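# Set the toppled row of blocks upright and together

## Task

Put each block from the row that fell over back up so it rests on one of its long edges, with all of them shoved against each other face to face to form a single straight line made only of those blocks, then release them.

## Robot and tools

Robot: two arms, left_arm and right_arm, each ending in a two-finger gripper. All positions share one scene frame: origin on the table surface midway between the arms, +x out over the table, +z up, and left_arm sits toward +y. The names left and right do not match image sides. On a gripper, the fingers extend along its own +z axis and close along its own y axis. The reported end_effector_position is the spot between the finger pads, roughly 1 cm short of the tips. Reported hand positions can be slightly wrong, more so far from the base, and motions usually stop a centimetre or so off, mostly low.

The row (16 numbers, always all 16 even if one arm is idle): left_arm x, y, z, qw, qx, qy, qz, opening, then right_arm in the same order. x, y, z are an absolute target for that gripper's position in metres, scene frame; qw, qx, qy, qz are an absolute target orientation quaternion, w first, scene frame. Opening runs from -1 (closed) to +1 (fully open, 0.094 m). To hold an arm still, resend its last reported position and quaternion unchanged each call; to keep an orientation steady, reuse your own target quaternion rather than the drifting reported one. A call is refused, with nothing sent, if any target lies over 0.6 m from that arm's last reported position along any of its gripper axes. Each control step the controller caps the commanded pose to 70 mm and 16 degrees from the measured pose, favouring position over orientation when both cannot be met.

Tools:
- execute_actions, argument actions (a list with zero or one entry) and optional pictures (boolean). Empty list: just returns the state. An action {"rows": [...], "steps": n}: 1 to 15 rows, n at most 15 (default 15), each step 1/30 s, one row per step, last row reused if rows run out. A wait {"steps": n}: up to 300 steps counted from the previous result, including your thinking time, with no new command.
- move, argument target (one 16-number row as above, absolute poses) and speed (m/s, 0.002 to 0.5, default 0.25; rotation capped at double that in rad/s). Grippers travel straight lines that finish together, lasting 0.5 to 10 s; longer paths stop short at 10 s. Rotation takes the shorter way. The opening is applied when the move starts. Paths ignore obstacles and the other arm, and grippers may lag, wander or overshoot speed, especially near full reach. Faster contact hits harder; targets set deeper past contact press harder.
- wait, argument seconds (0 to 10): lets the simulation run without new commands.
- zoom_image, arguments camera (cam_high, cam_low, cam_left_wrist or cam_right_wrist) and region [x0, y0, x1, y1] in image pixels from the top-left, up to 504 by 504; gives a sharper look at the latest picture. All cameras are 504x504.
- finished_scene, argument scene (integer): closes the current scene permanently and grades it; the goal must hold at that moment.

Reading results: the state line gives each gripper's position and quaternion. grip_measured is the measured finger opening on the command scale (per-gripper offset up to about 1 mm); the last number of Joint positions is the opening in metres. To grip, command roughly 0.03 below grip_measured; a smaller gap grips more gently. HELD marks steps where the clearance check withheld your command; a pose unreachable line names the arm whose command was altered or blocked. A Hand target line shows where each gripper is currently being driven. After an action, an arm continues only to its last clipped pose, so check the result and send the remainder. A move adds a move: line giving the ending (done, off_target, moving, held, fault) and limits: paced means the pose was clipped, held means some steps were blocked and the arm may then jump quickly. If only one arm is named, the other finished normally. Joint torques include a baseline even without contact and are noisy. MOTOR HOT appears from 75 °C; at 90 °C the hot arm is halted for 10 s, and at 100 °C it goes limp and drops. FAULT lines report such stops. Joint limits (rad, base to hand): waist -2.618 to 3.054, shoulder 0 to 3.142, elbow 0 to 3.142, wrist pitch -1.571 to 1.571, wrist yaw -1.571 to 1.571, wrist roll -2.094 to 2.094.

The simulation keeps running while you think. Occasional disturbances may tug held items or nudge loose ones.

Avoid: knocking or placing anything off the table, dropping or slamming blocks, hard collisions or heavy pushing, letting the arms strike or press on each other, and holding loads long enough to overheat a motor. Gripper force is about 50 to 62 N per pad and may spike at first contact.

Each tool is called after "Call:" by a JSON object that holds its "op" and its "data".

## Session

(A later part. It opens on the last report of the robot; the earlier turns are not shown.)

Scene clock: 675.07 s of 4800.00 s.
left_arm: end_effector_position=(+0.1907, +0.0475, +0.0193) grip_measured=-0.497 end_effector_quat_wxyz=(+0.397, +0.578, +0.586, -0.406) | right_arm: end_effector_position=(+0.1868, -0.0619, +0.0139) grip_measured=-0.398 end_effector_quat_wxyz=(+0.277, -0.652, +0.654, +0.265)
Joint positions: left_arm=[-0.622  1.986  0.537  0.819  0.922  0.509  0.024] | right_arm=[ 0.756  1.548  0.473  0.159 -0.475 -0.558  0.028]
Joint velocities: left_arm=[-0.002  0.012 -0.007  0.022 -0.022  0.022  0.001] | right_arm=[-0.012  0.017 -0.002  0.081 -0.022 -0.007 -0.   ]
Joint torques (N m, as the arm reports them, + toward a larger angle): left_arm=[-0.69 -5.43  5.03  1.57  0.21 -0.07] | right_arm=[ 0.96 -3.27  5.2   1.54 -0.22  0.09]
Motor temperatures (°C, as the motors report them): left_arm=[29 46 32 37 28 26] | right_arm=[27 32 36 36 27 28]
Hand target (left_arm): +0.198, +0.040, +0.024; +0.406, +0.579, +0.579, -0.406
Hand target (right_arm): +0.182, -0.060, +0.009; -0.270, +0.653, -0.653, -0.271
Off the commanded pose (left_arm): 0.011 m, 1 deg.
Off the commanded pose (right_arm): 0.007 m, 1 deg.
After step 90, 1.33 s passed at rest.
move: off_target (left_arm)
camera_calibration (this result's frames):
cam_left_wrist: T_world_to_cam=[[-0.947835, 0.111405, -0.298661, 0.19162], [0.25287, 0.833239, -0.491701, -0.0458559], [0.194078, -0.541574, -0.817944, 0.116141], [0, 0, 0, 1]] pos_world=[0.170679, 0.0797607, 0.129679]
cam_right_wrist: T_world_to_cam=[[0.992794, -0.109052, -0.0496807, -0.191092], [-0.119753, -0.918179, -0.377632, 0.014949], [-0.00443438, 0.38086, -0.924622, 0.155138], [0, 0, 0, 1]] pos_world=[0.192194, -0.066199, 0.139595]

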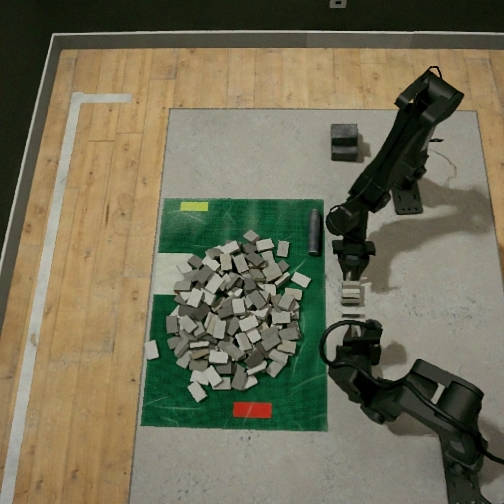

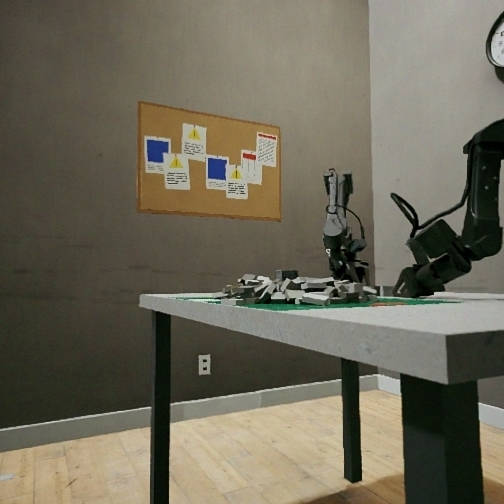

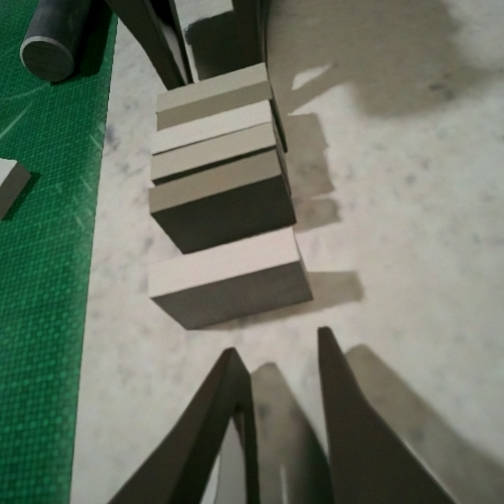

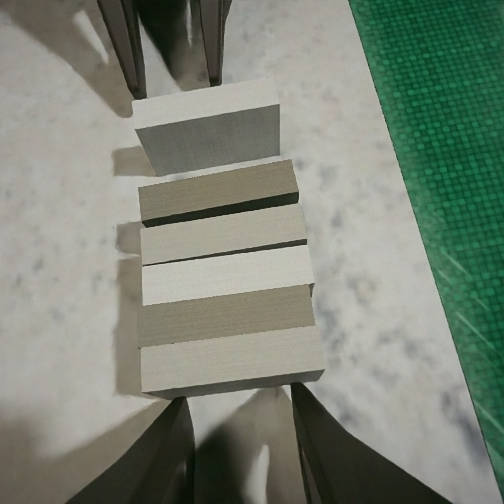

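Call:
{"op": "move", "data": {"target": [0.208,0.042,0.027,0.4056,0.5792,0.5792,-0.4056,-0.5,0.182,-0.060,0.009,0.2706,-0.6533,0.6533,0.2706,-0.4], "speed": 0.015}}

Scene clock: 682.37 s of 4800.00 s.
left_arm: end_effector_position=(+0.2035, +0.0438, +0.0261) grip_measured=-0.497 end_effector_quat_wxyz=(+0.407, +0.577, +0.583, -0.402) | right_arm: end_effector_position=(+0.1868, -0.0619, +0.0139) grip_measured=-0.398 end_effector_quat_wxyz=(+0.277, -0.652, +0.654, +0.265)
Joint positions: left_arm=[-0.613  1.986  0.576  0.802  0.922  0.509  0.024] | right_arm=[ 0.756  1.548  0.473  0.159 -0.475 -0.558  0.028]
Joint velocities: left_arm=[ 0.007 -0.002  0.002 -0.081 -0.081 -0.037 -0.   ] | right_arm=[ 0.007  0.012 -0.007  0.022 -0.022 -0.022 -0.001]
Joint torques (N m, as the arm reports them, + toward a larger angle): left_arm=[ 0.7  -5.85  4.98  1.3   0.4   0.11] | right_arm=[ 0.99 -3.29  5.16  1.53 -0.23  0.09]
Motor temperatures (°C, as the motors report them): left_arm=[29 44 33 37 28 26] | right_arm=[27 32 36 36 27 28]
Hand target (left_arm): +0.208, +0.042, +0.027; +0.406, +0.579, +0.579, -0.405
Hand target (right_arm): +0.182, -0.060, +0.009; -0.270, +0.653, -0.653, -0.271
Off the commanded pose (left_arm): 0.005 m, 1 deg.
Off the commanded pose (right_arm): 0.007 m, 1 deg.
After step 90, 2.77 s passed at rest.
move: done
camera_calibration (this result's frames):
cam_left_wrist: T_world_to_cam=[[-0.942868, 0.098903, -0.318147, 0.206233], [0.254469, 0.830151, -0.49608, -0.0427316], [0.215046, -0.548696, -0.807891, 0.113004], [0, 0, 0, 1]] pos_world=[0.181023, 0.0770815, 0.135709]
cam_right_wrist: T_world_to_cam=[[0.992794, -0.109052, -0.0496807, -0.191092], [-0.119753, -0.918179, -0.377632, 0.014949], [-0.00443438, 0.38086, -0.924622, 0.155138], [0, 0, 0, 1]] pos_world=[0.192194, -0.066199, 0.139595]

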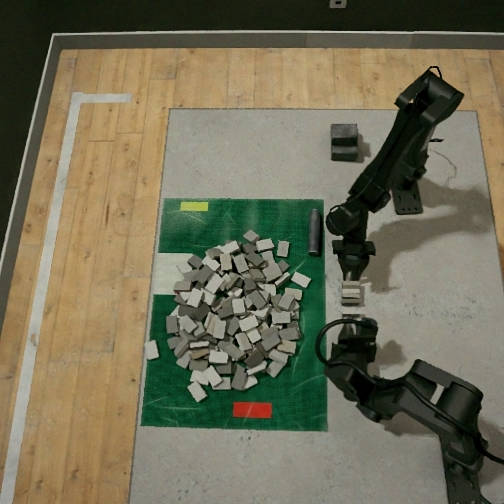

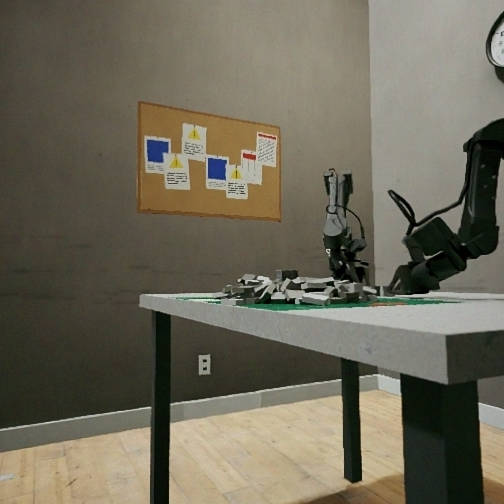

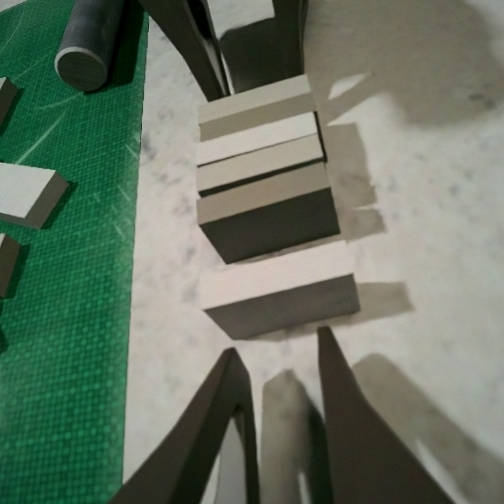

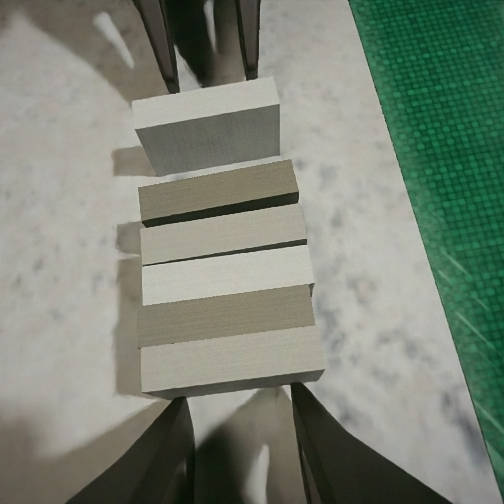

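Call:
{"op": "move", "data": {"target": [0.208,0.026,0.022,0.4056,0.5792,0.5792,-0.4056,-0.5,0.182,-0.060,0.009,0.2706,-0.6533,0.6533,0.2706,-0.4], "speed": 0.004}}

Scene clock: 690.73 s of 4800.00 s.
left_arm: end_effector_position=(+0.2028, +0.0328, +0.0199) grip_measured=-0.498 end_effector_quat_wxyz=(+0.401, +0.579, +0.583, -0.405) | right_arm: end_effector_position=(+0.1868, -0.0619, +0.0139) grip_measured=-0.398 end_effector_quat_wxyz=(+0.277, -0.652, +0.654, +0.265)
Joint positions: left_arm=[-0.643  2.027  0.606  0.817  0.906  0.489  0.024] | right_arm=[ 0.756  1.548  0.473  0.159 -0.475 -0.558  0.028]
Joint velocities: left_arm=[-0.007  0.007  0.007  0.037 -0.051  0.037 -0.001] | right_arm=[-0.002 -0.022 -0.027 -0.081 -0.066  0.037 -0.001]
Joint torques (N m, as the arm reports them, + toward a larger angle): left_arm=[-0.8  -5.75  4.9   1.54  0.16 -0.07] | right_arm=[ 1.02 -3.24  5.17  1.54 -0.23  0.1 ]
Motor temperatures (°C, as the motors report them): left_arm=[29 44 33 37 28 26] | right_arm=[27 32 36 36 27 28]
Hand target (left_arm): +0.208, +0.026, +0.022; +0.406, +0.579, +0.579, -0.406
Hand target (right_arm): +0.182, -0.060, +0.009; -0.270, +0.653, -0.653, -0.271
Off the commanded pose (left_arm): 0.009 m, 1 deg.
Off the commanded pose (right_arm): 0.007 m, 1 deg.
After step 90, 0.43 s passed at rest.
move: done
camera_calibration (this result's frames):
cam_left_wrist: T_world_to_cam=[[-0.944911, 0.110516, -0.308105, 0.204566], [0.258342, 0.829809, -0.494648, -0.0373228], [0.201002, -0.546995, -0.812647, 0.104969], [0, 0, 0, 1]] pos_world=[0.18184, 0.0657805, 0.129869]
cam_right_wrist: T_world_to_cam=[[0.992794, -0.109052, -0.0496807, -0.191092], [-0.119753, -0.918179, -0.377632, 0.014949], [-0.00443438, 0.38086, -0.924622, 0.155138], [0, 0, 0, 1]] pos_world=[0.192194, -0.066199, 0.139595]

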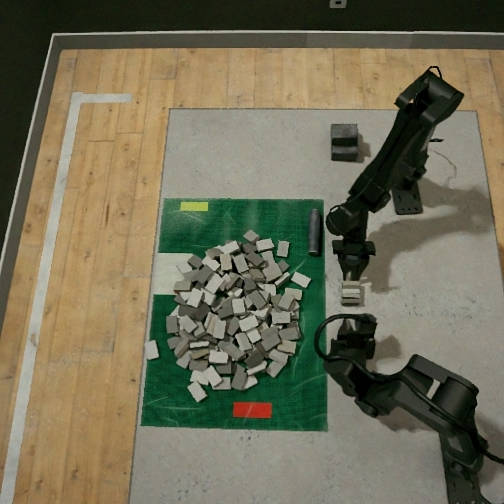

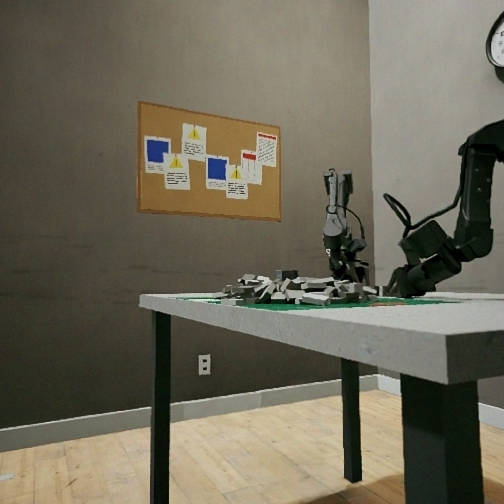

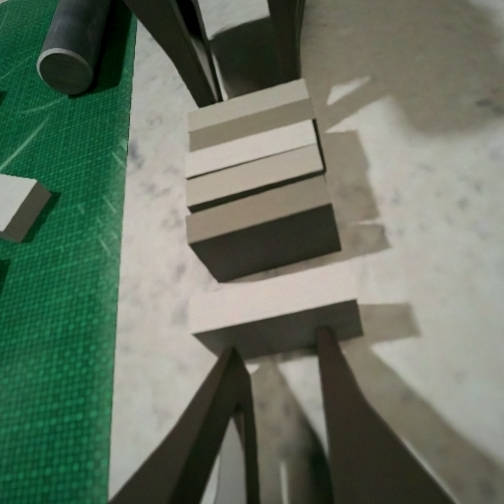

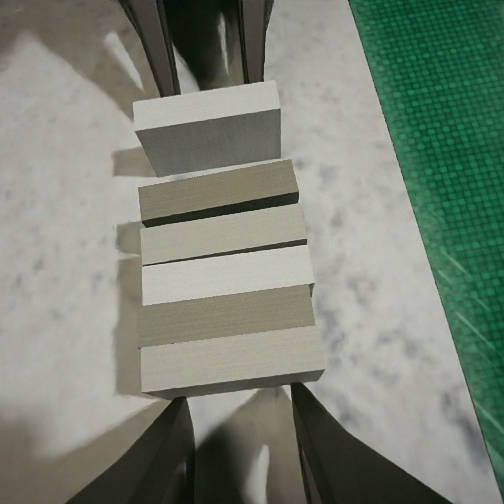

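Call:
{"op": "move", "data": {"target": [0.208,0.015,0.022,0.4056,0.5792,0.5792,-0.4056,-0.5,0.182,-0.060,0.009,0.2706,-0.6533,0.6533,0.2706,-0.4], "speed": 0.004}}

Scene clock: 697.63 s of 4800.00 s.
left_arm: end_effector_position=(+0.2031, +0.0223, +0.0203) grip_measured=-0.498 end_effector_quat_wxyz=(+0.401, +0.580, +0.582, -0.405) | right_arm: end_effector_position=(+0.1868, -0.0619, +0.0139) grip_measured=-0.398 end_effector_quat_wxyz=(+0.277, -0.652, +0.654, +0.265)
Joint positions: left_arm=[-0.672  2.041  0.628  0.83   0.882  0.464  0.024] | right_arm=[ 0.756  1.548  0.473  0.159 -0.475 -0.558  0.028]
Joint velocities: left_arm=[ 0.007  0.002 -0.007 -0.007  0.007 -0.022 -0.002] | right_arm=[-0.012 -0.007  0.002 -0.066 -0.037  0.022 -0.001]
Joint torques (N m, as the arm reports them, + toward a larger angle): left_arm=[-0.91 -5.84  5.02  1.57  0.13 -0.1 ] | right_arm=[ 1.01 -3.27  5.27  1.52 -0.22  0.1 ]
Motor temperatures (°C, as the motors report them): left_arm=[29 43 33 37 28 26] | right_arm=[27 32 36 36 27 28]
Hand target (left_arm): +0.208, +0.015, +0.023; +0.406, +0.579, +0.579, -0.406
Hand target (right_arm): +0.182, -0.060, +0.009; -0.270, +0.653, -0.653, -0.271
Off the commanded pose (left_arm): 0.009 m, 1 deg.
Off the commanded pose (right_arm): 0.007 m, 1 deg.
move: done
camera_calibration (this result's frames):
cam_left_wrist: T_world_to_cam=[[-0.944571, 0.110687, -0.309084, 0.206072], [0.259054, 0.829631, -0.494574, -0.028716], [0.201683, -0.54723, -0.81232, 0.0993392], [0, 0, 0, 1]] pos_world=[0.182054, 0.0553755, 0.130187]
cam_right_wrist: T_world_to_cam=[[0.992794, -0.109052, -0.0496807, -0.191092], [-0.119753, -0.918179, -0.377632, 0.014949], [-0.00443438, 0.38086, -0.924622, 0.155138], [0, 0, 0, 1]] pos_world=[0.192194, -0.066199, 0.139595]

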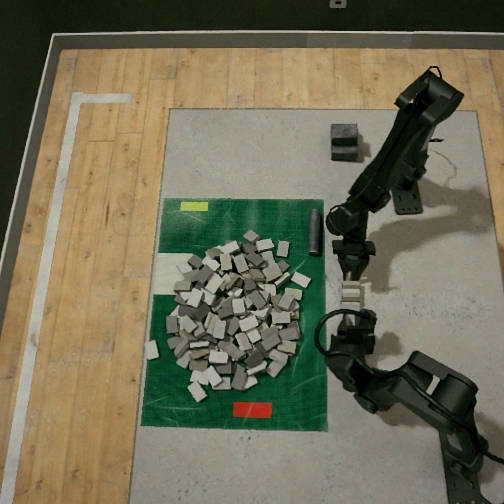

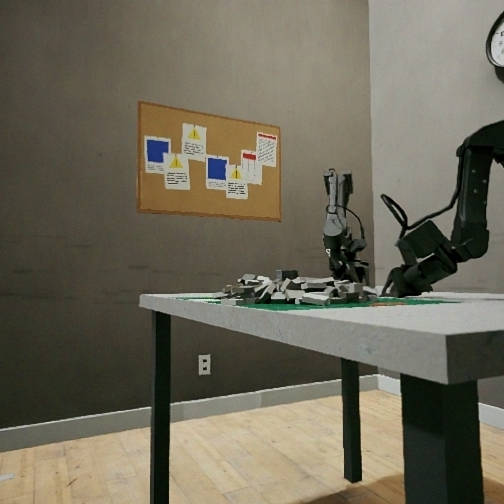

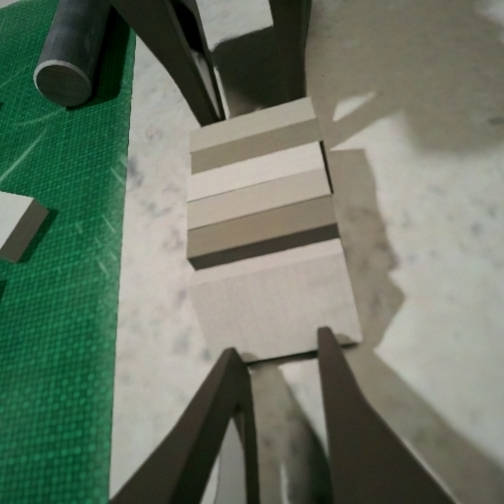

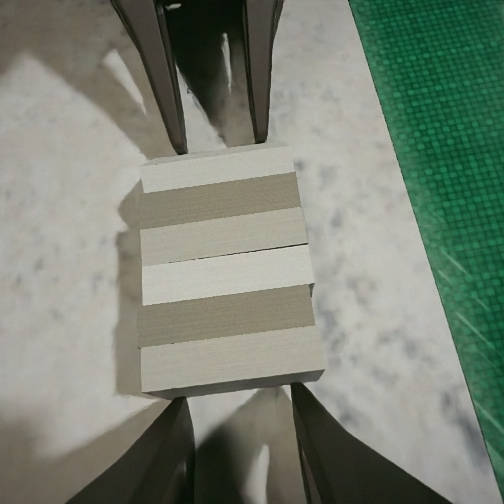

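Call:
{"op": "move", "data": {"target": [0.208,0.009,0.019,0.4056,0.5792,0.5792,-0.4056,-0.5,0.182,-0.060,0.009,0.2706,-0.6533,0.6533,0.2706,-0.4], "speed": 0.003}}

Scene clock: 714.83 s of 4800.00 s.
left_arm: end_effector_position=(+0.2049, +0.0153, +0.0205) grip_measured=-0.498 end_effector_quat_wxyz=(+0.408, +0.581, +0.577, -0.404) | right_arm: end_effector_position=(+0.1868, -0.0619, +0.0139) grip_measured=-0.398 end_effector_quat_wxyz=(+0.277, -0.652, +0.654, +0.265)
Joint positions: left_arm=[-0.687  2.062  0.643  0.863  0.87   0.453  0.024] | right_arm=[ 0.756  1.548  0.473  0.159 -0.475 -0.558  0.028]
Joint velocities: left_arm=[ 0.002 -0.012 -0.007 -0.125  0.037  0.007 -0.001] | right_arm=[-0.002  0.012  0.007 -0.066  0.081  0.022 -0.   ]
Joint torques (N m, as the arm reports them, + toward a larger angle): left_arm=[-0.9  -5.79  4.91  1.47  0.09 -0.07] | right_arm=[ 0.97 -3.27  5.22  1.54 -0.23  0.1 ]
Motor temperatures (°C, as the motors report them): left_arm=[29 42 33 38 28 26] | right_arm=[27 32 36 37 27 28]
Hand target (left_arm): +0.208, +0.009, +0.019; +0.406, +0.579, +0.579, -0.406
Hand target (right_arm): +0.182, -0.060, +0.009; -0.270, +0.653, -0.653, -0.271
Off the commanded pose (left_arm): 0.007 m, 1 deg.
Off the commanded pose (right_arm): 0.007 m, 1 deg.
After step 90, 9.23 s passed at rest.
move: done
camera_calibration (this result's frames):
cam_left_wrist: T_world_to_cam=[[-0.939598, 0.108794, -0.32453, 0.207888], [0.267775, 0.824208, -0.498976, -0.0248138], [0.213195, -0.555738, -0.803557, 0.0929111], [0, 0, 0, 1]] pos_world=[0.182167, 0.0494691, 0.129744]
cam_right_wrist: T_world_to_cam=[[0.992794, -0.109052, -0.0496807, -0.191092], [-0.119753, -0.918179, -0.377632, 0.014949], [-0.00443438, 0.38086, -0.924622, 0.155138], [0, 0, 0, 1]] pos_world=[0.192194, -0.066199, 0.139595]

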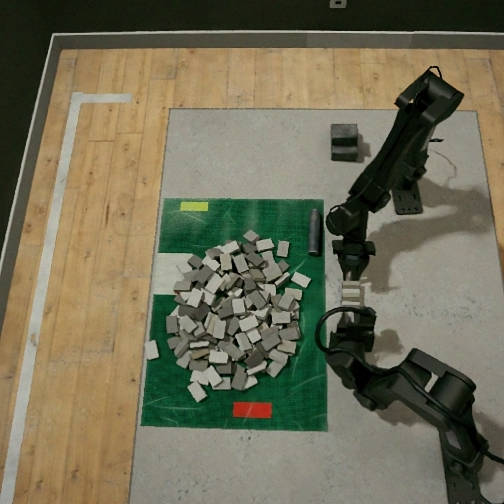

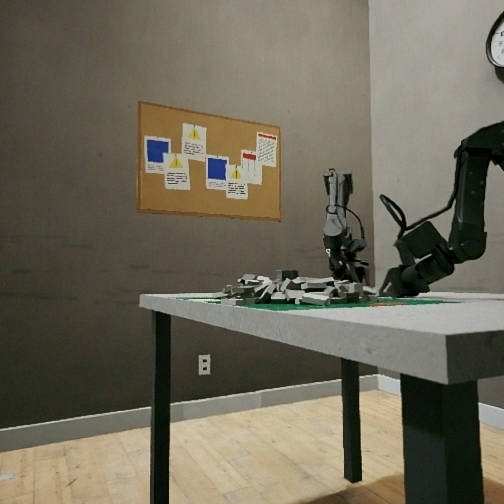

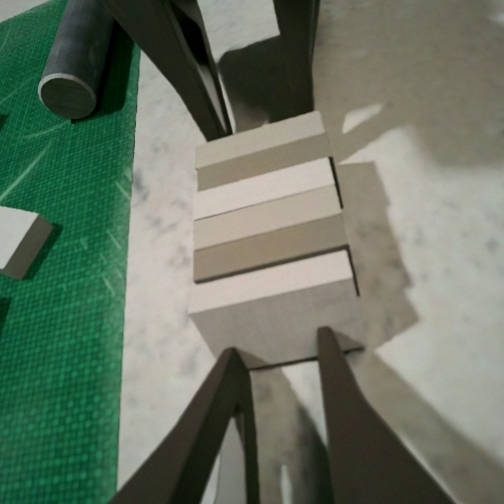

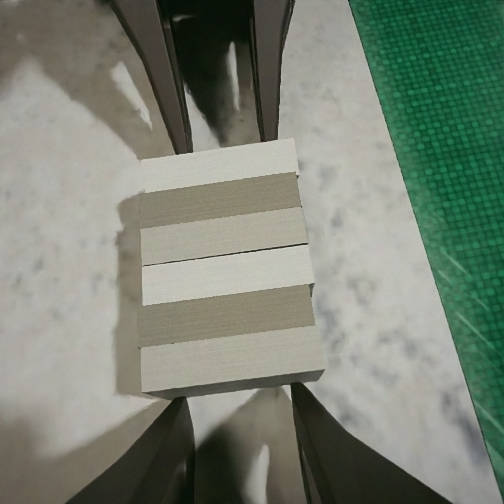

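Call:
{"op": "move", "data": {"target": [0.208,0.003,0.019,0.4056,0.5792,0.5792,-0.4056,-0.5,0.182,-0.060,0.009,0.2706,-0.6533,0.6533,0.2706,-0.4], "speed": 0.003}}

Scene clock: 721.83 s of 4800.00 s.
left_arm: end_effector_position=(+0.2056, +0.0106, +0.0204) grip_measured=-0.498 end_effector_quat_wxyz=(+0.410, +0.581, +0.578, -0.401) | right_arm: end_effector_position=(+0.1868, -0.0619, +0.0139) grip_measured=-0.398 end_effector_quat_wxyz=(+0.277, -0.652, +0.654, +0.265)
Joint positions: left_arm=[-0.701  2.068  0.653  0.868  0.853  0.444  0.024] | right_arm=[ 0.756  1.548  0.473  0.159 -0.475 -0.558  0.028]
Joint velocities: left_arm=[ 0.002 -0.007 -0.002 -0.022 -0.022  0.022  0.001] | right_arm=[-0.007  0.007  0.012 -0.022  0.051  0.007  0.   ]
Joint torques (N m, as the arm reports them, + toward a larger angle): left_arm=[-1.21 -5.66  5.22  1.47  0.15 -0.12] | right_arm=[ 0.96 -3.31  5.13  1.53 -0.22  0.08]
Motor temperatures (°C, as the motors report them): left_arm=[29 42 33 38 28 26] | right_arm=[27 32 36 37 27 28]
Hand target (left_arm): +0.208, +0.003, +0.019; +0.406, +0.579, +0.579, -0.406
Hand target (right_arm): +0.182, -0.060, +0.009; -0.270, +0.653, -0.653, -0.271
Off the commanded pose (left_arm): 0.008 m, 1 deg.
Off the commanded pose (right_arm): 0.007 m, 1 deg.
move: done
camera_calibration (this result's frames):
cam_left_wrist: T_world_to_cam=[[-0.938731, 0.105027, -0.328259, 0.209006], [0.265972, 0.826482, -0.496172, -0.0209696], [0.219188, -0.553079, -0.803778, 0.0888003], [0, 0, 0, 1]] pos_world=[0.182313, 0.0444933, 0.129579]
cam_right_wrist: T_world_to_cam=[[0.992794, -0.109052, -0.0496807, -0.191092], [-0.119753, -0.918179, -0.377632, 0.014949], [-0.00443438, 0.38086, -0.924622, 0.155138], [0, 0, 0, 1]] pos_world=[0.192194, -0.066199, 0.139595]

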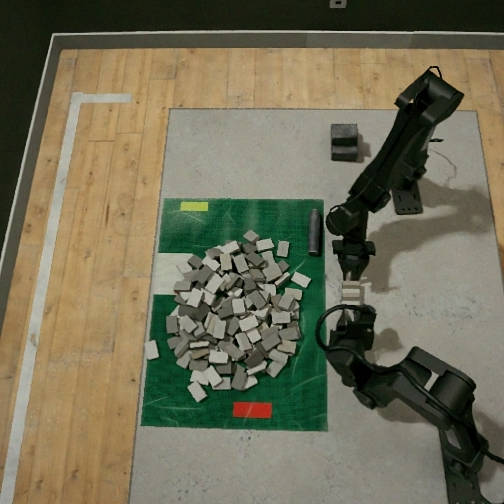

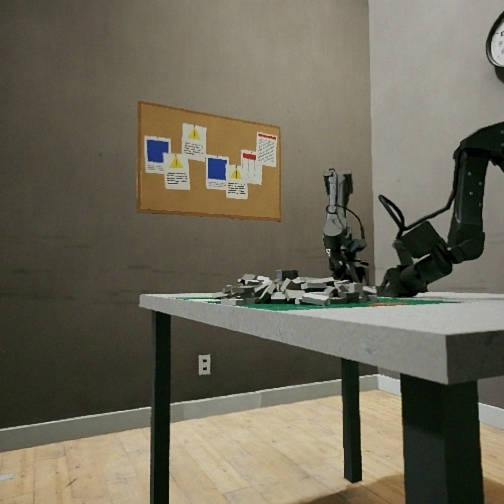

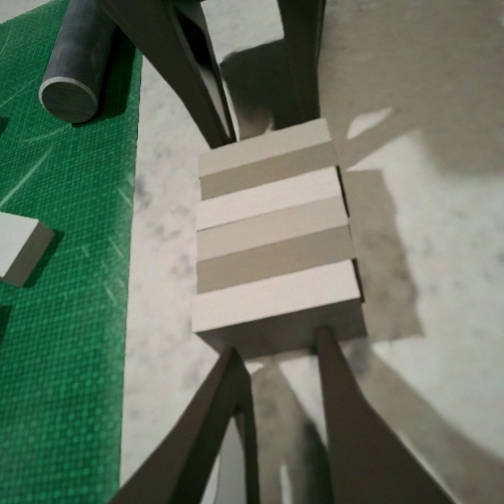

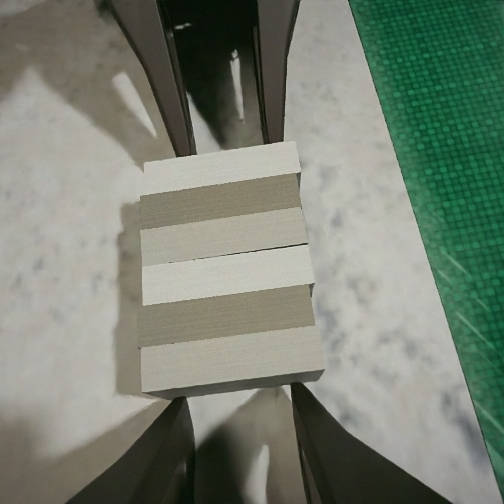

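Call:
{"op": "zoom_image", "data": {"camera": "cam_right_wrist", "region": [110, 120, 350, 410]}}

Call:
{"op": "zoom_image", "data": {"camera": "cam_left_wrist", "region": [160, 100, 400, 370]}}

Region (110, 120, 350, 410) of cam_right_wrist's 504x504 image, scaled by 1.738, with more detail than that image has; it fills the left 417 columns of this view, and the rest is white.

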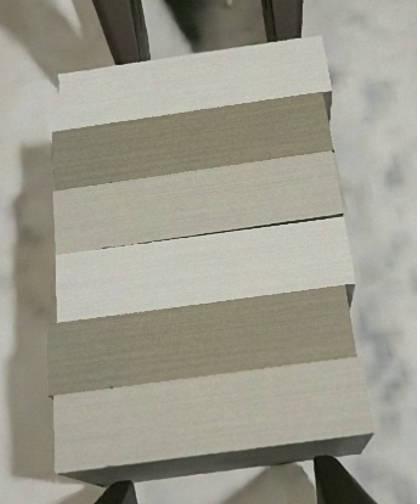

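Region (160, 100, 400, 370) of cam_left_wrist's 504x504 image, scaled by 1.867, with more detail than that image has.

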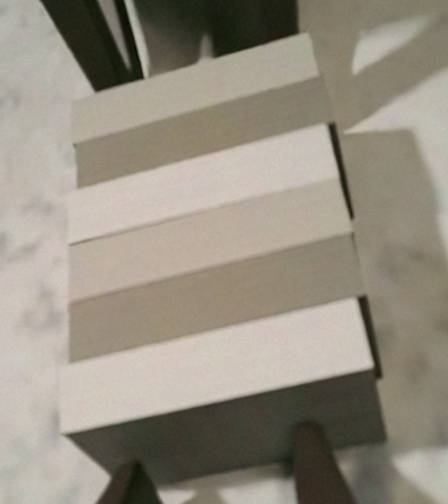

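Call:
{"op": "move", "data": {"target": [0.208,0.000,0.019,0.4056,0.5792,0.5792,-0.4056,-0.5,0.182,-0.059,0.009,0.2706,-0.6533,0.6533,0.2706,-0.4], "speed": 0.003}}

Call:
{"op": "zoom_image", "data": {"camera": "cam_right_wrist", "region": [110, 120, 350, 410]}}

Scene clock: 734.70 s of 4800.00 s.
left_arm: end_effector_position=(+0.2057, +0.0101, +0.0202) grip_measured=-0.498 end_effector_quat_wxyz=(+0.410, +0.580, +0.579, -0.400) | right_arm: end_effector_position=(+0.1867, -0.0619, +0.0136) grip_measured=-0.398 end_effector_quat_wxyz=(+0.276, -0.652, +0.654, +0.266)
Joint positions: left_arm=[-0.704  2.068  0.653  0.869  0.847  0.441  0.024] | right_arm=[ 0.756  1.55   0.473  0.159 -0.475 -0.557  0.028]
Joint velocities: left_arm=[-0.002 -0.007 -0.017  0.022 -0.007 -0.007 -0.001] | right_arm=[ 0.007 -0.007  0.002  0.066 -0.022 -0.022  0.001]
Joint torques (N m, as the arm reports them, + toward a larger angle): left_arm=[-1.58 -5.35  5.68  1.47  0.13 -0.13] | right_arm=[ 1.23 -3.23  5.35  1.56 -0.19  0.12]
Motor temperatures (°C, as the motors report them): left_arm=[29 42 33 38 28 26] | right_arm=[27 32 36 37 27 28]
Hand target (left_arm): +0.208, +0.000, +0.019; +0.406, +0.579, +0.579, -0.406
Hand target (right_arm): +0.182, -0.059, +0.009; -0.270, +0.653, -0.653, -0.271
Off the commanded pose (left_arm): 0.010 m, 1 deg.
Off the commanded pose (right_arm): 0.007 m, 1 deg.
After step 90, 6.00 s passed at rest.
move: done
camera_calibration (this result's frames):
cam_left_wrist: T_world_to_cam=[[-0.939004, 0.102893, -0.328154, 0.209108], [0.263677, 0.827985, -0.494888, -0.0201603], [0.220786, -0.551229, -0.804612, 0.0879913], [0, 0, 0, 1]] pos_world=[0.182242, 0.0436799, 0.129442]
cam_right_wrist: T_world_to_cam=[[0.992753, -0.108867, -0.050883, -0.190939], [-0.120039, -0.918265, -0.377333, 0.0148944], [-0.00564495, 0.380706, -0.924679, 0.155058], [0, 0, 0, 1]] pos_world=[0.192219, -0.0661416, 0.139283]

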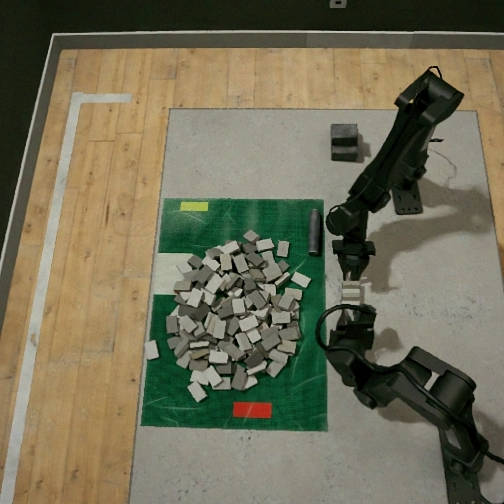

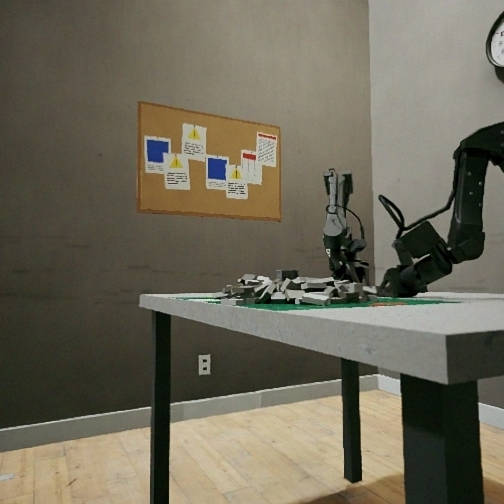

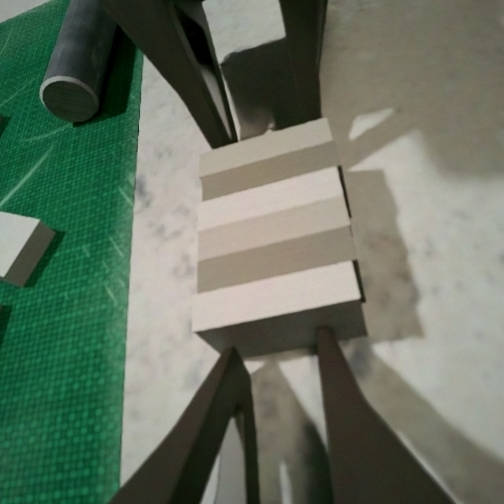

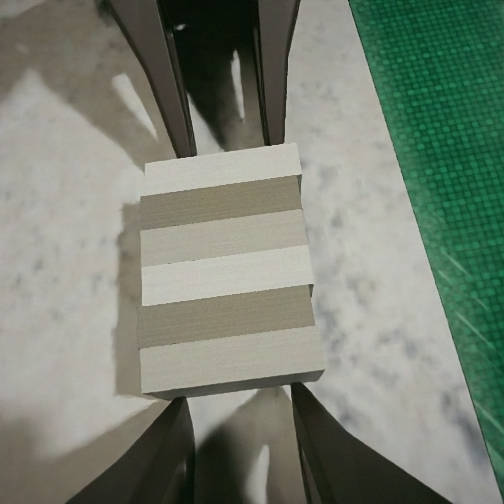

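Region (110, 120, 350, 410) of cam_right_wrist's 504x504 image, scaled by 1.738, with more detail than that image has; it fills the left 417 columns of this view, and the rest is white.

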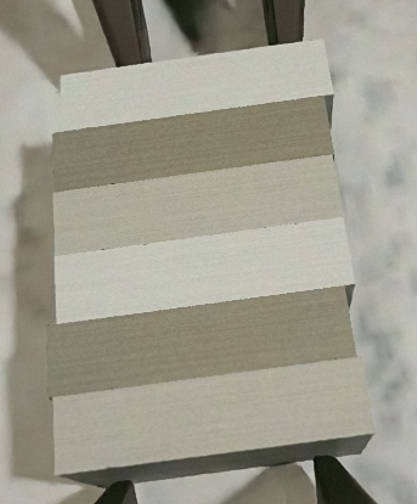

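Call:
{"op": "move", "data": {"target": [0.204,0.030,0.024,0.4056,0.5792,0.5792,-0.4056,-0.5,0.183,-0.085,0.018,0.2706,-0.6533,0.6533,0.2706,-0.4], "speed": 0.012}}

Scene clock: 739.07 s of 4800.00 s.
left_arm: end_effector_position=(+0.2103, +0.0248, +0.0228) grip_measured=-0.498 end_effector_quat_wxyz=(+0.414, +0.578, +0.579, -0.400) | right_arm: end_effector_position=(+0.1863, -0.0809, +0.0153) grip_measured=-0.398 end_effector_quat_wxyz=(+0.269, -0.652, +0.657, +0.266)
Joint positions: left_arm=[-0.655  2.046  0.631  0.853  0.885  0.47   0.024] | right_arm=[ 0.698  1.489  0.444  0.088 -0.51  -0.609  0.028]
Joint velocities: left_arm=[ 0.012 -0.002 -0.007 -0.037 -0.037 -0.037 -0.001] | right_arm=[-0.022 -0.017 -0.007 -0.081 -0.037 -0.007  0.001]
Joint torques (N m, as the arm reports them, + toward a larger angle): left_arm=[ 0.78 -8.66  1.84  1.33  0.37  0.12] | right_arm=[-0.7  -6.66  4.52  1.14 -0.32 -0.1 ]
Motor temperatures (°C, as the motors report them): left_arm=[29 42 33 38 28 26] | right_arm=[27 32 36 37 27 28]
Hand target (left_arm): +0.204, +0.030, +0.024; +0.406, +0.579, +0.579, -0.405
Hand target (right_arm): +0.183, -0.085, +0.018; -0.270, +0.653, -0.654, -0.270
Off the commanded pose (left_arm): 0.008 m, 1 deg.
Off the commanded pose (right_arm): 0.006 m, 1 deg.
move: done
camera_calibration (this result's frames):
cam_left_wrist: T_world_to_cam=[[-0.938919, 0.095383, -0.330654, 0.213082], [0.259909, 0.826302, -0.499672, -0.03133], [0.22556, -0.555092, -0.800622, 0.0962379], [0, 0, 0, 1]] pos_world=[0.186502, 0.0589846, 0.131852]
cam_right_wrist: T_world_to_cam=[[0.992038, -0.110078, -0.0611775, -0.192277], [-0.124908, -0.921974, -0.366553, -0.00146845], [-0.0160547, 0.371276, -0.928384, 0.165119], [0, 0, 0, 1]] pos_world=[0.193214, -0.0838243, 0.140993]

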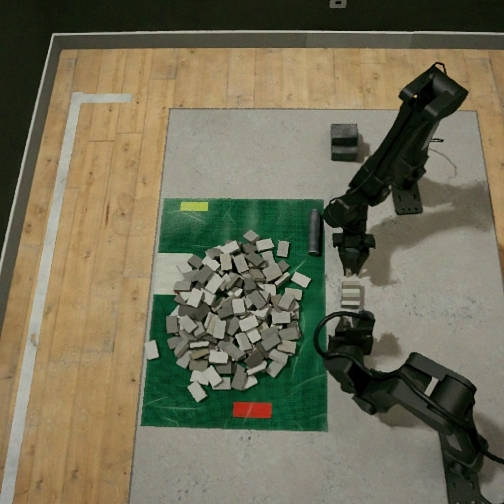

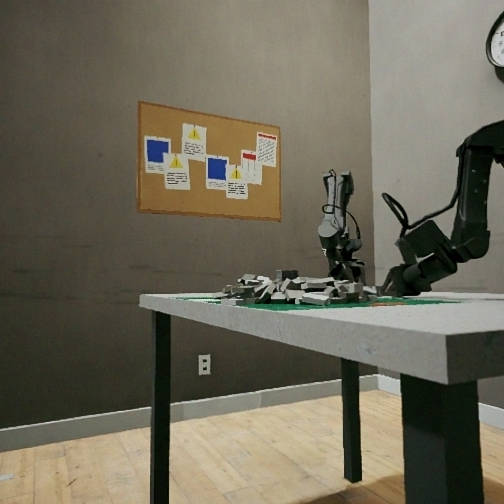

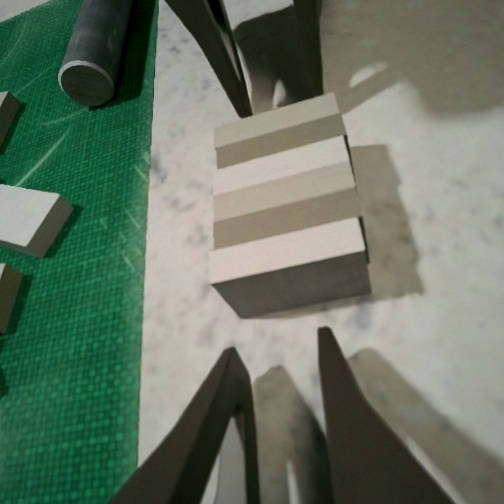

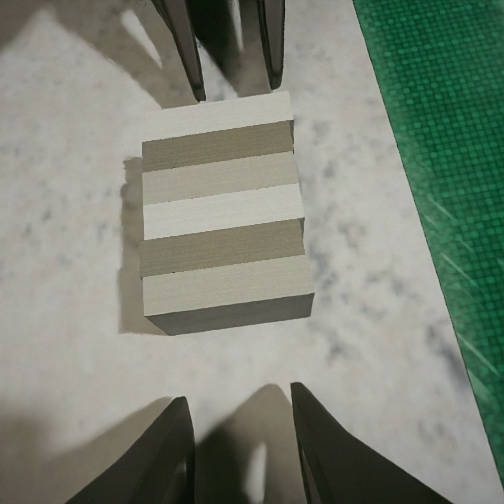

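Both grippers are clear. I'll move both arms farther away and up, then check the row.

Call:
{"op": "move", "data": {"target": [0.195,0.075,0.07,0.4056,0.5792,0.5792,-0.4056,-0.5,0.183,-0.12,0.07,0.2706,-0.6533,0.6533,0.2706,-0.4], "speed": 0.05}}

Call:
{"op": "zoom_image", "data": {"camera": "cam_right_wrist", "region": [100, 40, 400, 340]}}

Call:
{"op": "zoom_image", "data": {"camera": "cam_left_wrist", "region": [120, 20, 420, 320]}}

Scene clock: 743.90 s of 4800.00 s.
left_arm: end_effector_position=(+0.2008, +0.0715, +0.0691) grip_measured=-0.498 end_effector_quat_wxyz=(+0.411, +0.580, +0.580, -0.398) | right_arm: end_effector_position=(+0.1749, -0.1260, +0.0522) grip_measured=-0.398 end_effector_quat_wxyz=(+0.246, -0.652, +0.665, +0.268)
Joint positions: left_arm=[-0.53   1.738  0.551  0.514  0.985  0.602  0.024] | right_arm=[ 0.564  1.211  0.473 -0.34  -0.582 -0.745  0.028]
Joint velocities: left_arm=[-0.007  0.012 -0.007 -0.007 -0.037 -0.051 -0.001] | right_arm=[-0.002  0.007 -0.012 -0.022  0.037 -0.007 -0.001]
Joint torques (N m, as the arm reports them, + toward a larger angle): left_arm=[ 0.82 -7.16  3.07  1.21  0.47  0.09] | right_arm=[-0.73 -5.    9.35  0.95 -0.39 -0.11]
Motor temperatures (°C, as the motors report them): left_arm=[29 43 33 38 28 26] | right_arm=[27 33 36 36 27 28]
Hand target (left_arm): +0.194, +0.076, +0.070; +0.405, +0.580, +0.579, -0.405
Hand target (right_arm): +0.183, -0.120, +0.070; -0.270, +0.654, -0.653, -0.270
Off the commanded pose (left_arm): 0.007 m, 1 deg.
Off the commanded pose (right_arm): 0.020 m, 3 deg.
move: off_target (right_arm)
camera_calibration (this result's frames):
cam_left_wrist: T_world_to_cam=[[-0.939023, 0.0987424, -0.329373, 0.214616], [0.260475, 0.829589, -0.493898, -0.0450861], [0.224475, -0.549575, -0.804723, 0.161451], [0, 0, 0, 1]] pos_world=[0.177032, 0.10494, 0.178344]
cam_right_wrist: T_world_to_cam=[[0.989395, -0.110293, -0.0945195, -0.181563], [-0.135714, -0.933853, -0.330909, -0.0324565], [-0.0517705, 0.340227, -0.938917, 0.218832], [0, 0, 0, 1]] pos_world=[0.186562, -0.124787, 0.177564]

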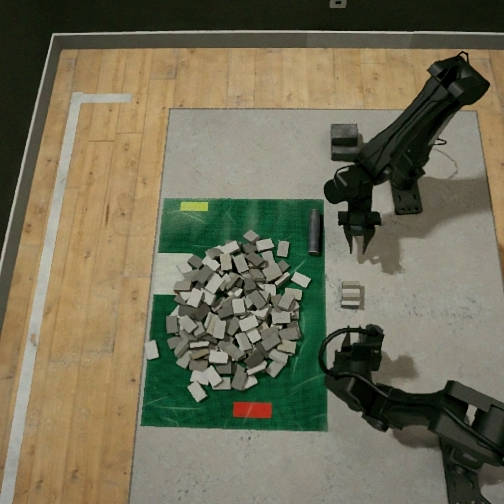

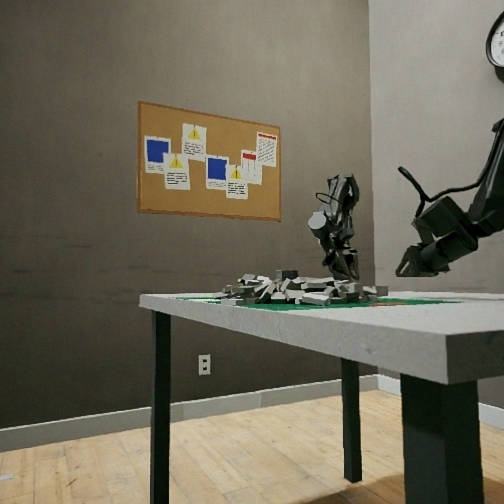

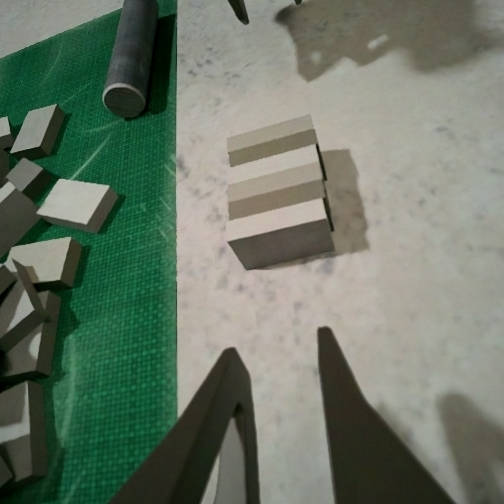

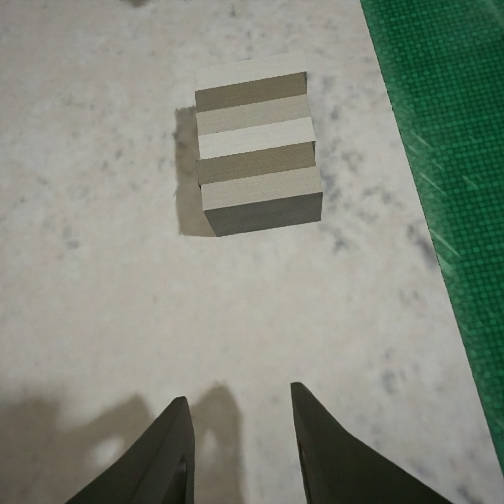

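Region (100, 40, 400, 340) of cam_right_wrist's 504x504 image, scaled by 1.680, with more detail than that image has.

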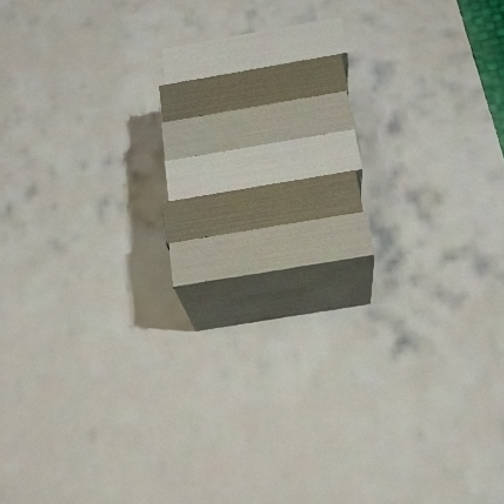

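Region (120, 20, 420, 320) of cam_left_wrist's 504x504 image, scaled by 1.680, with more detail than that image has.

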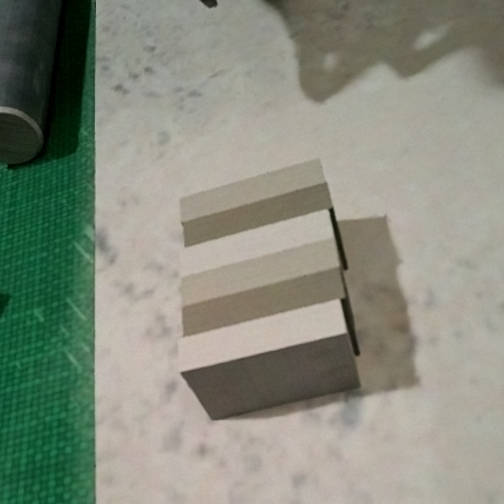

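Call:
{"op": "finished_scene", "data": {"scene": 2}}

The scene is finished: the task was done.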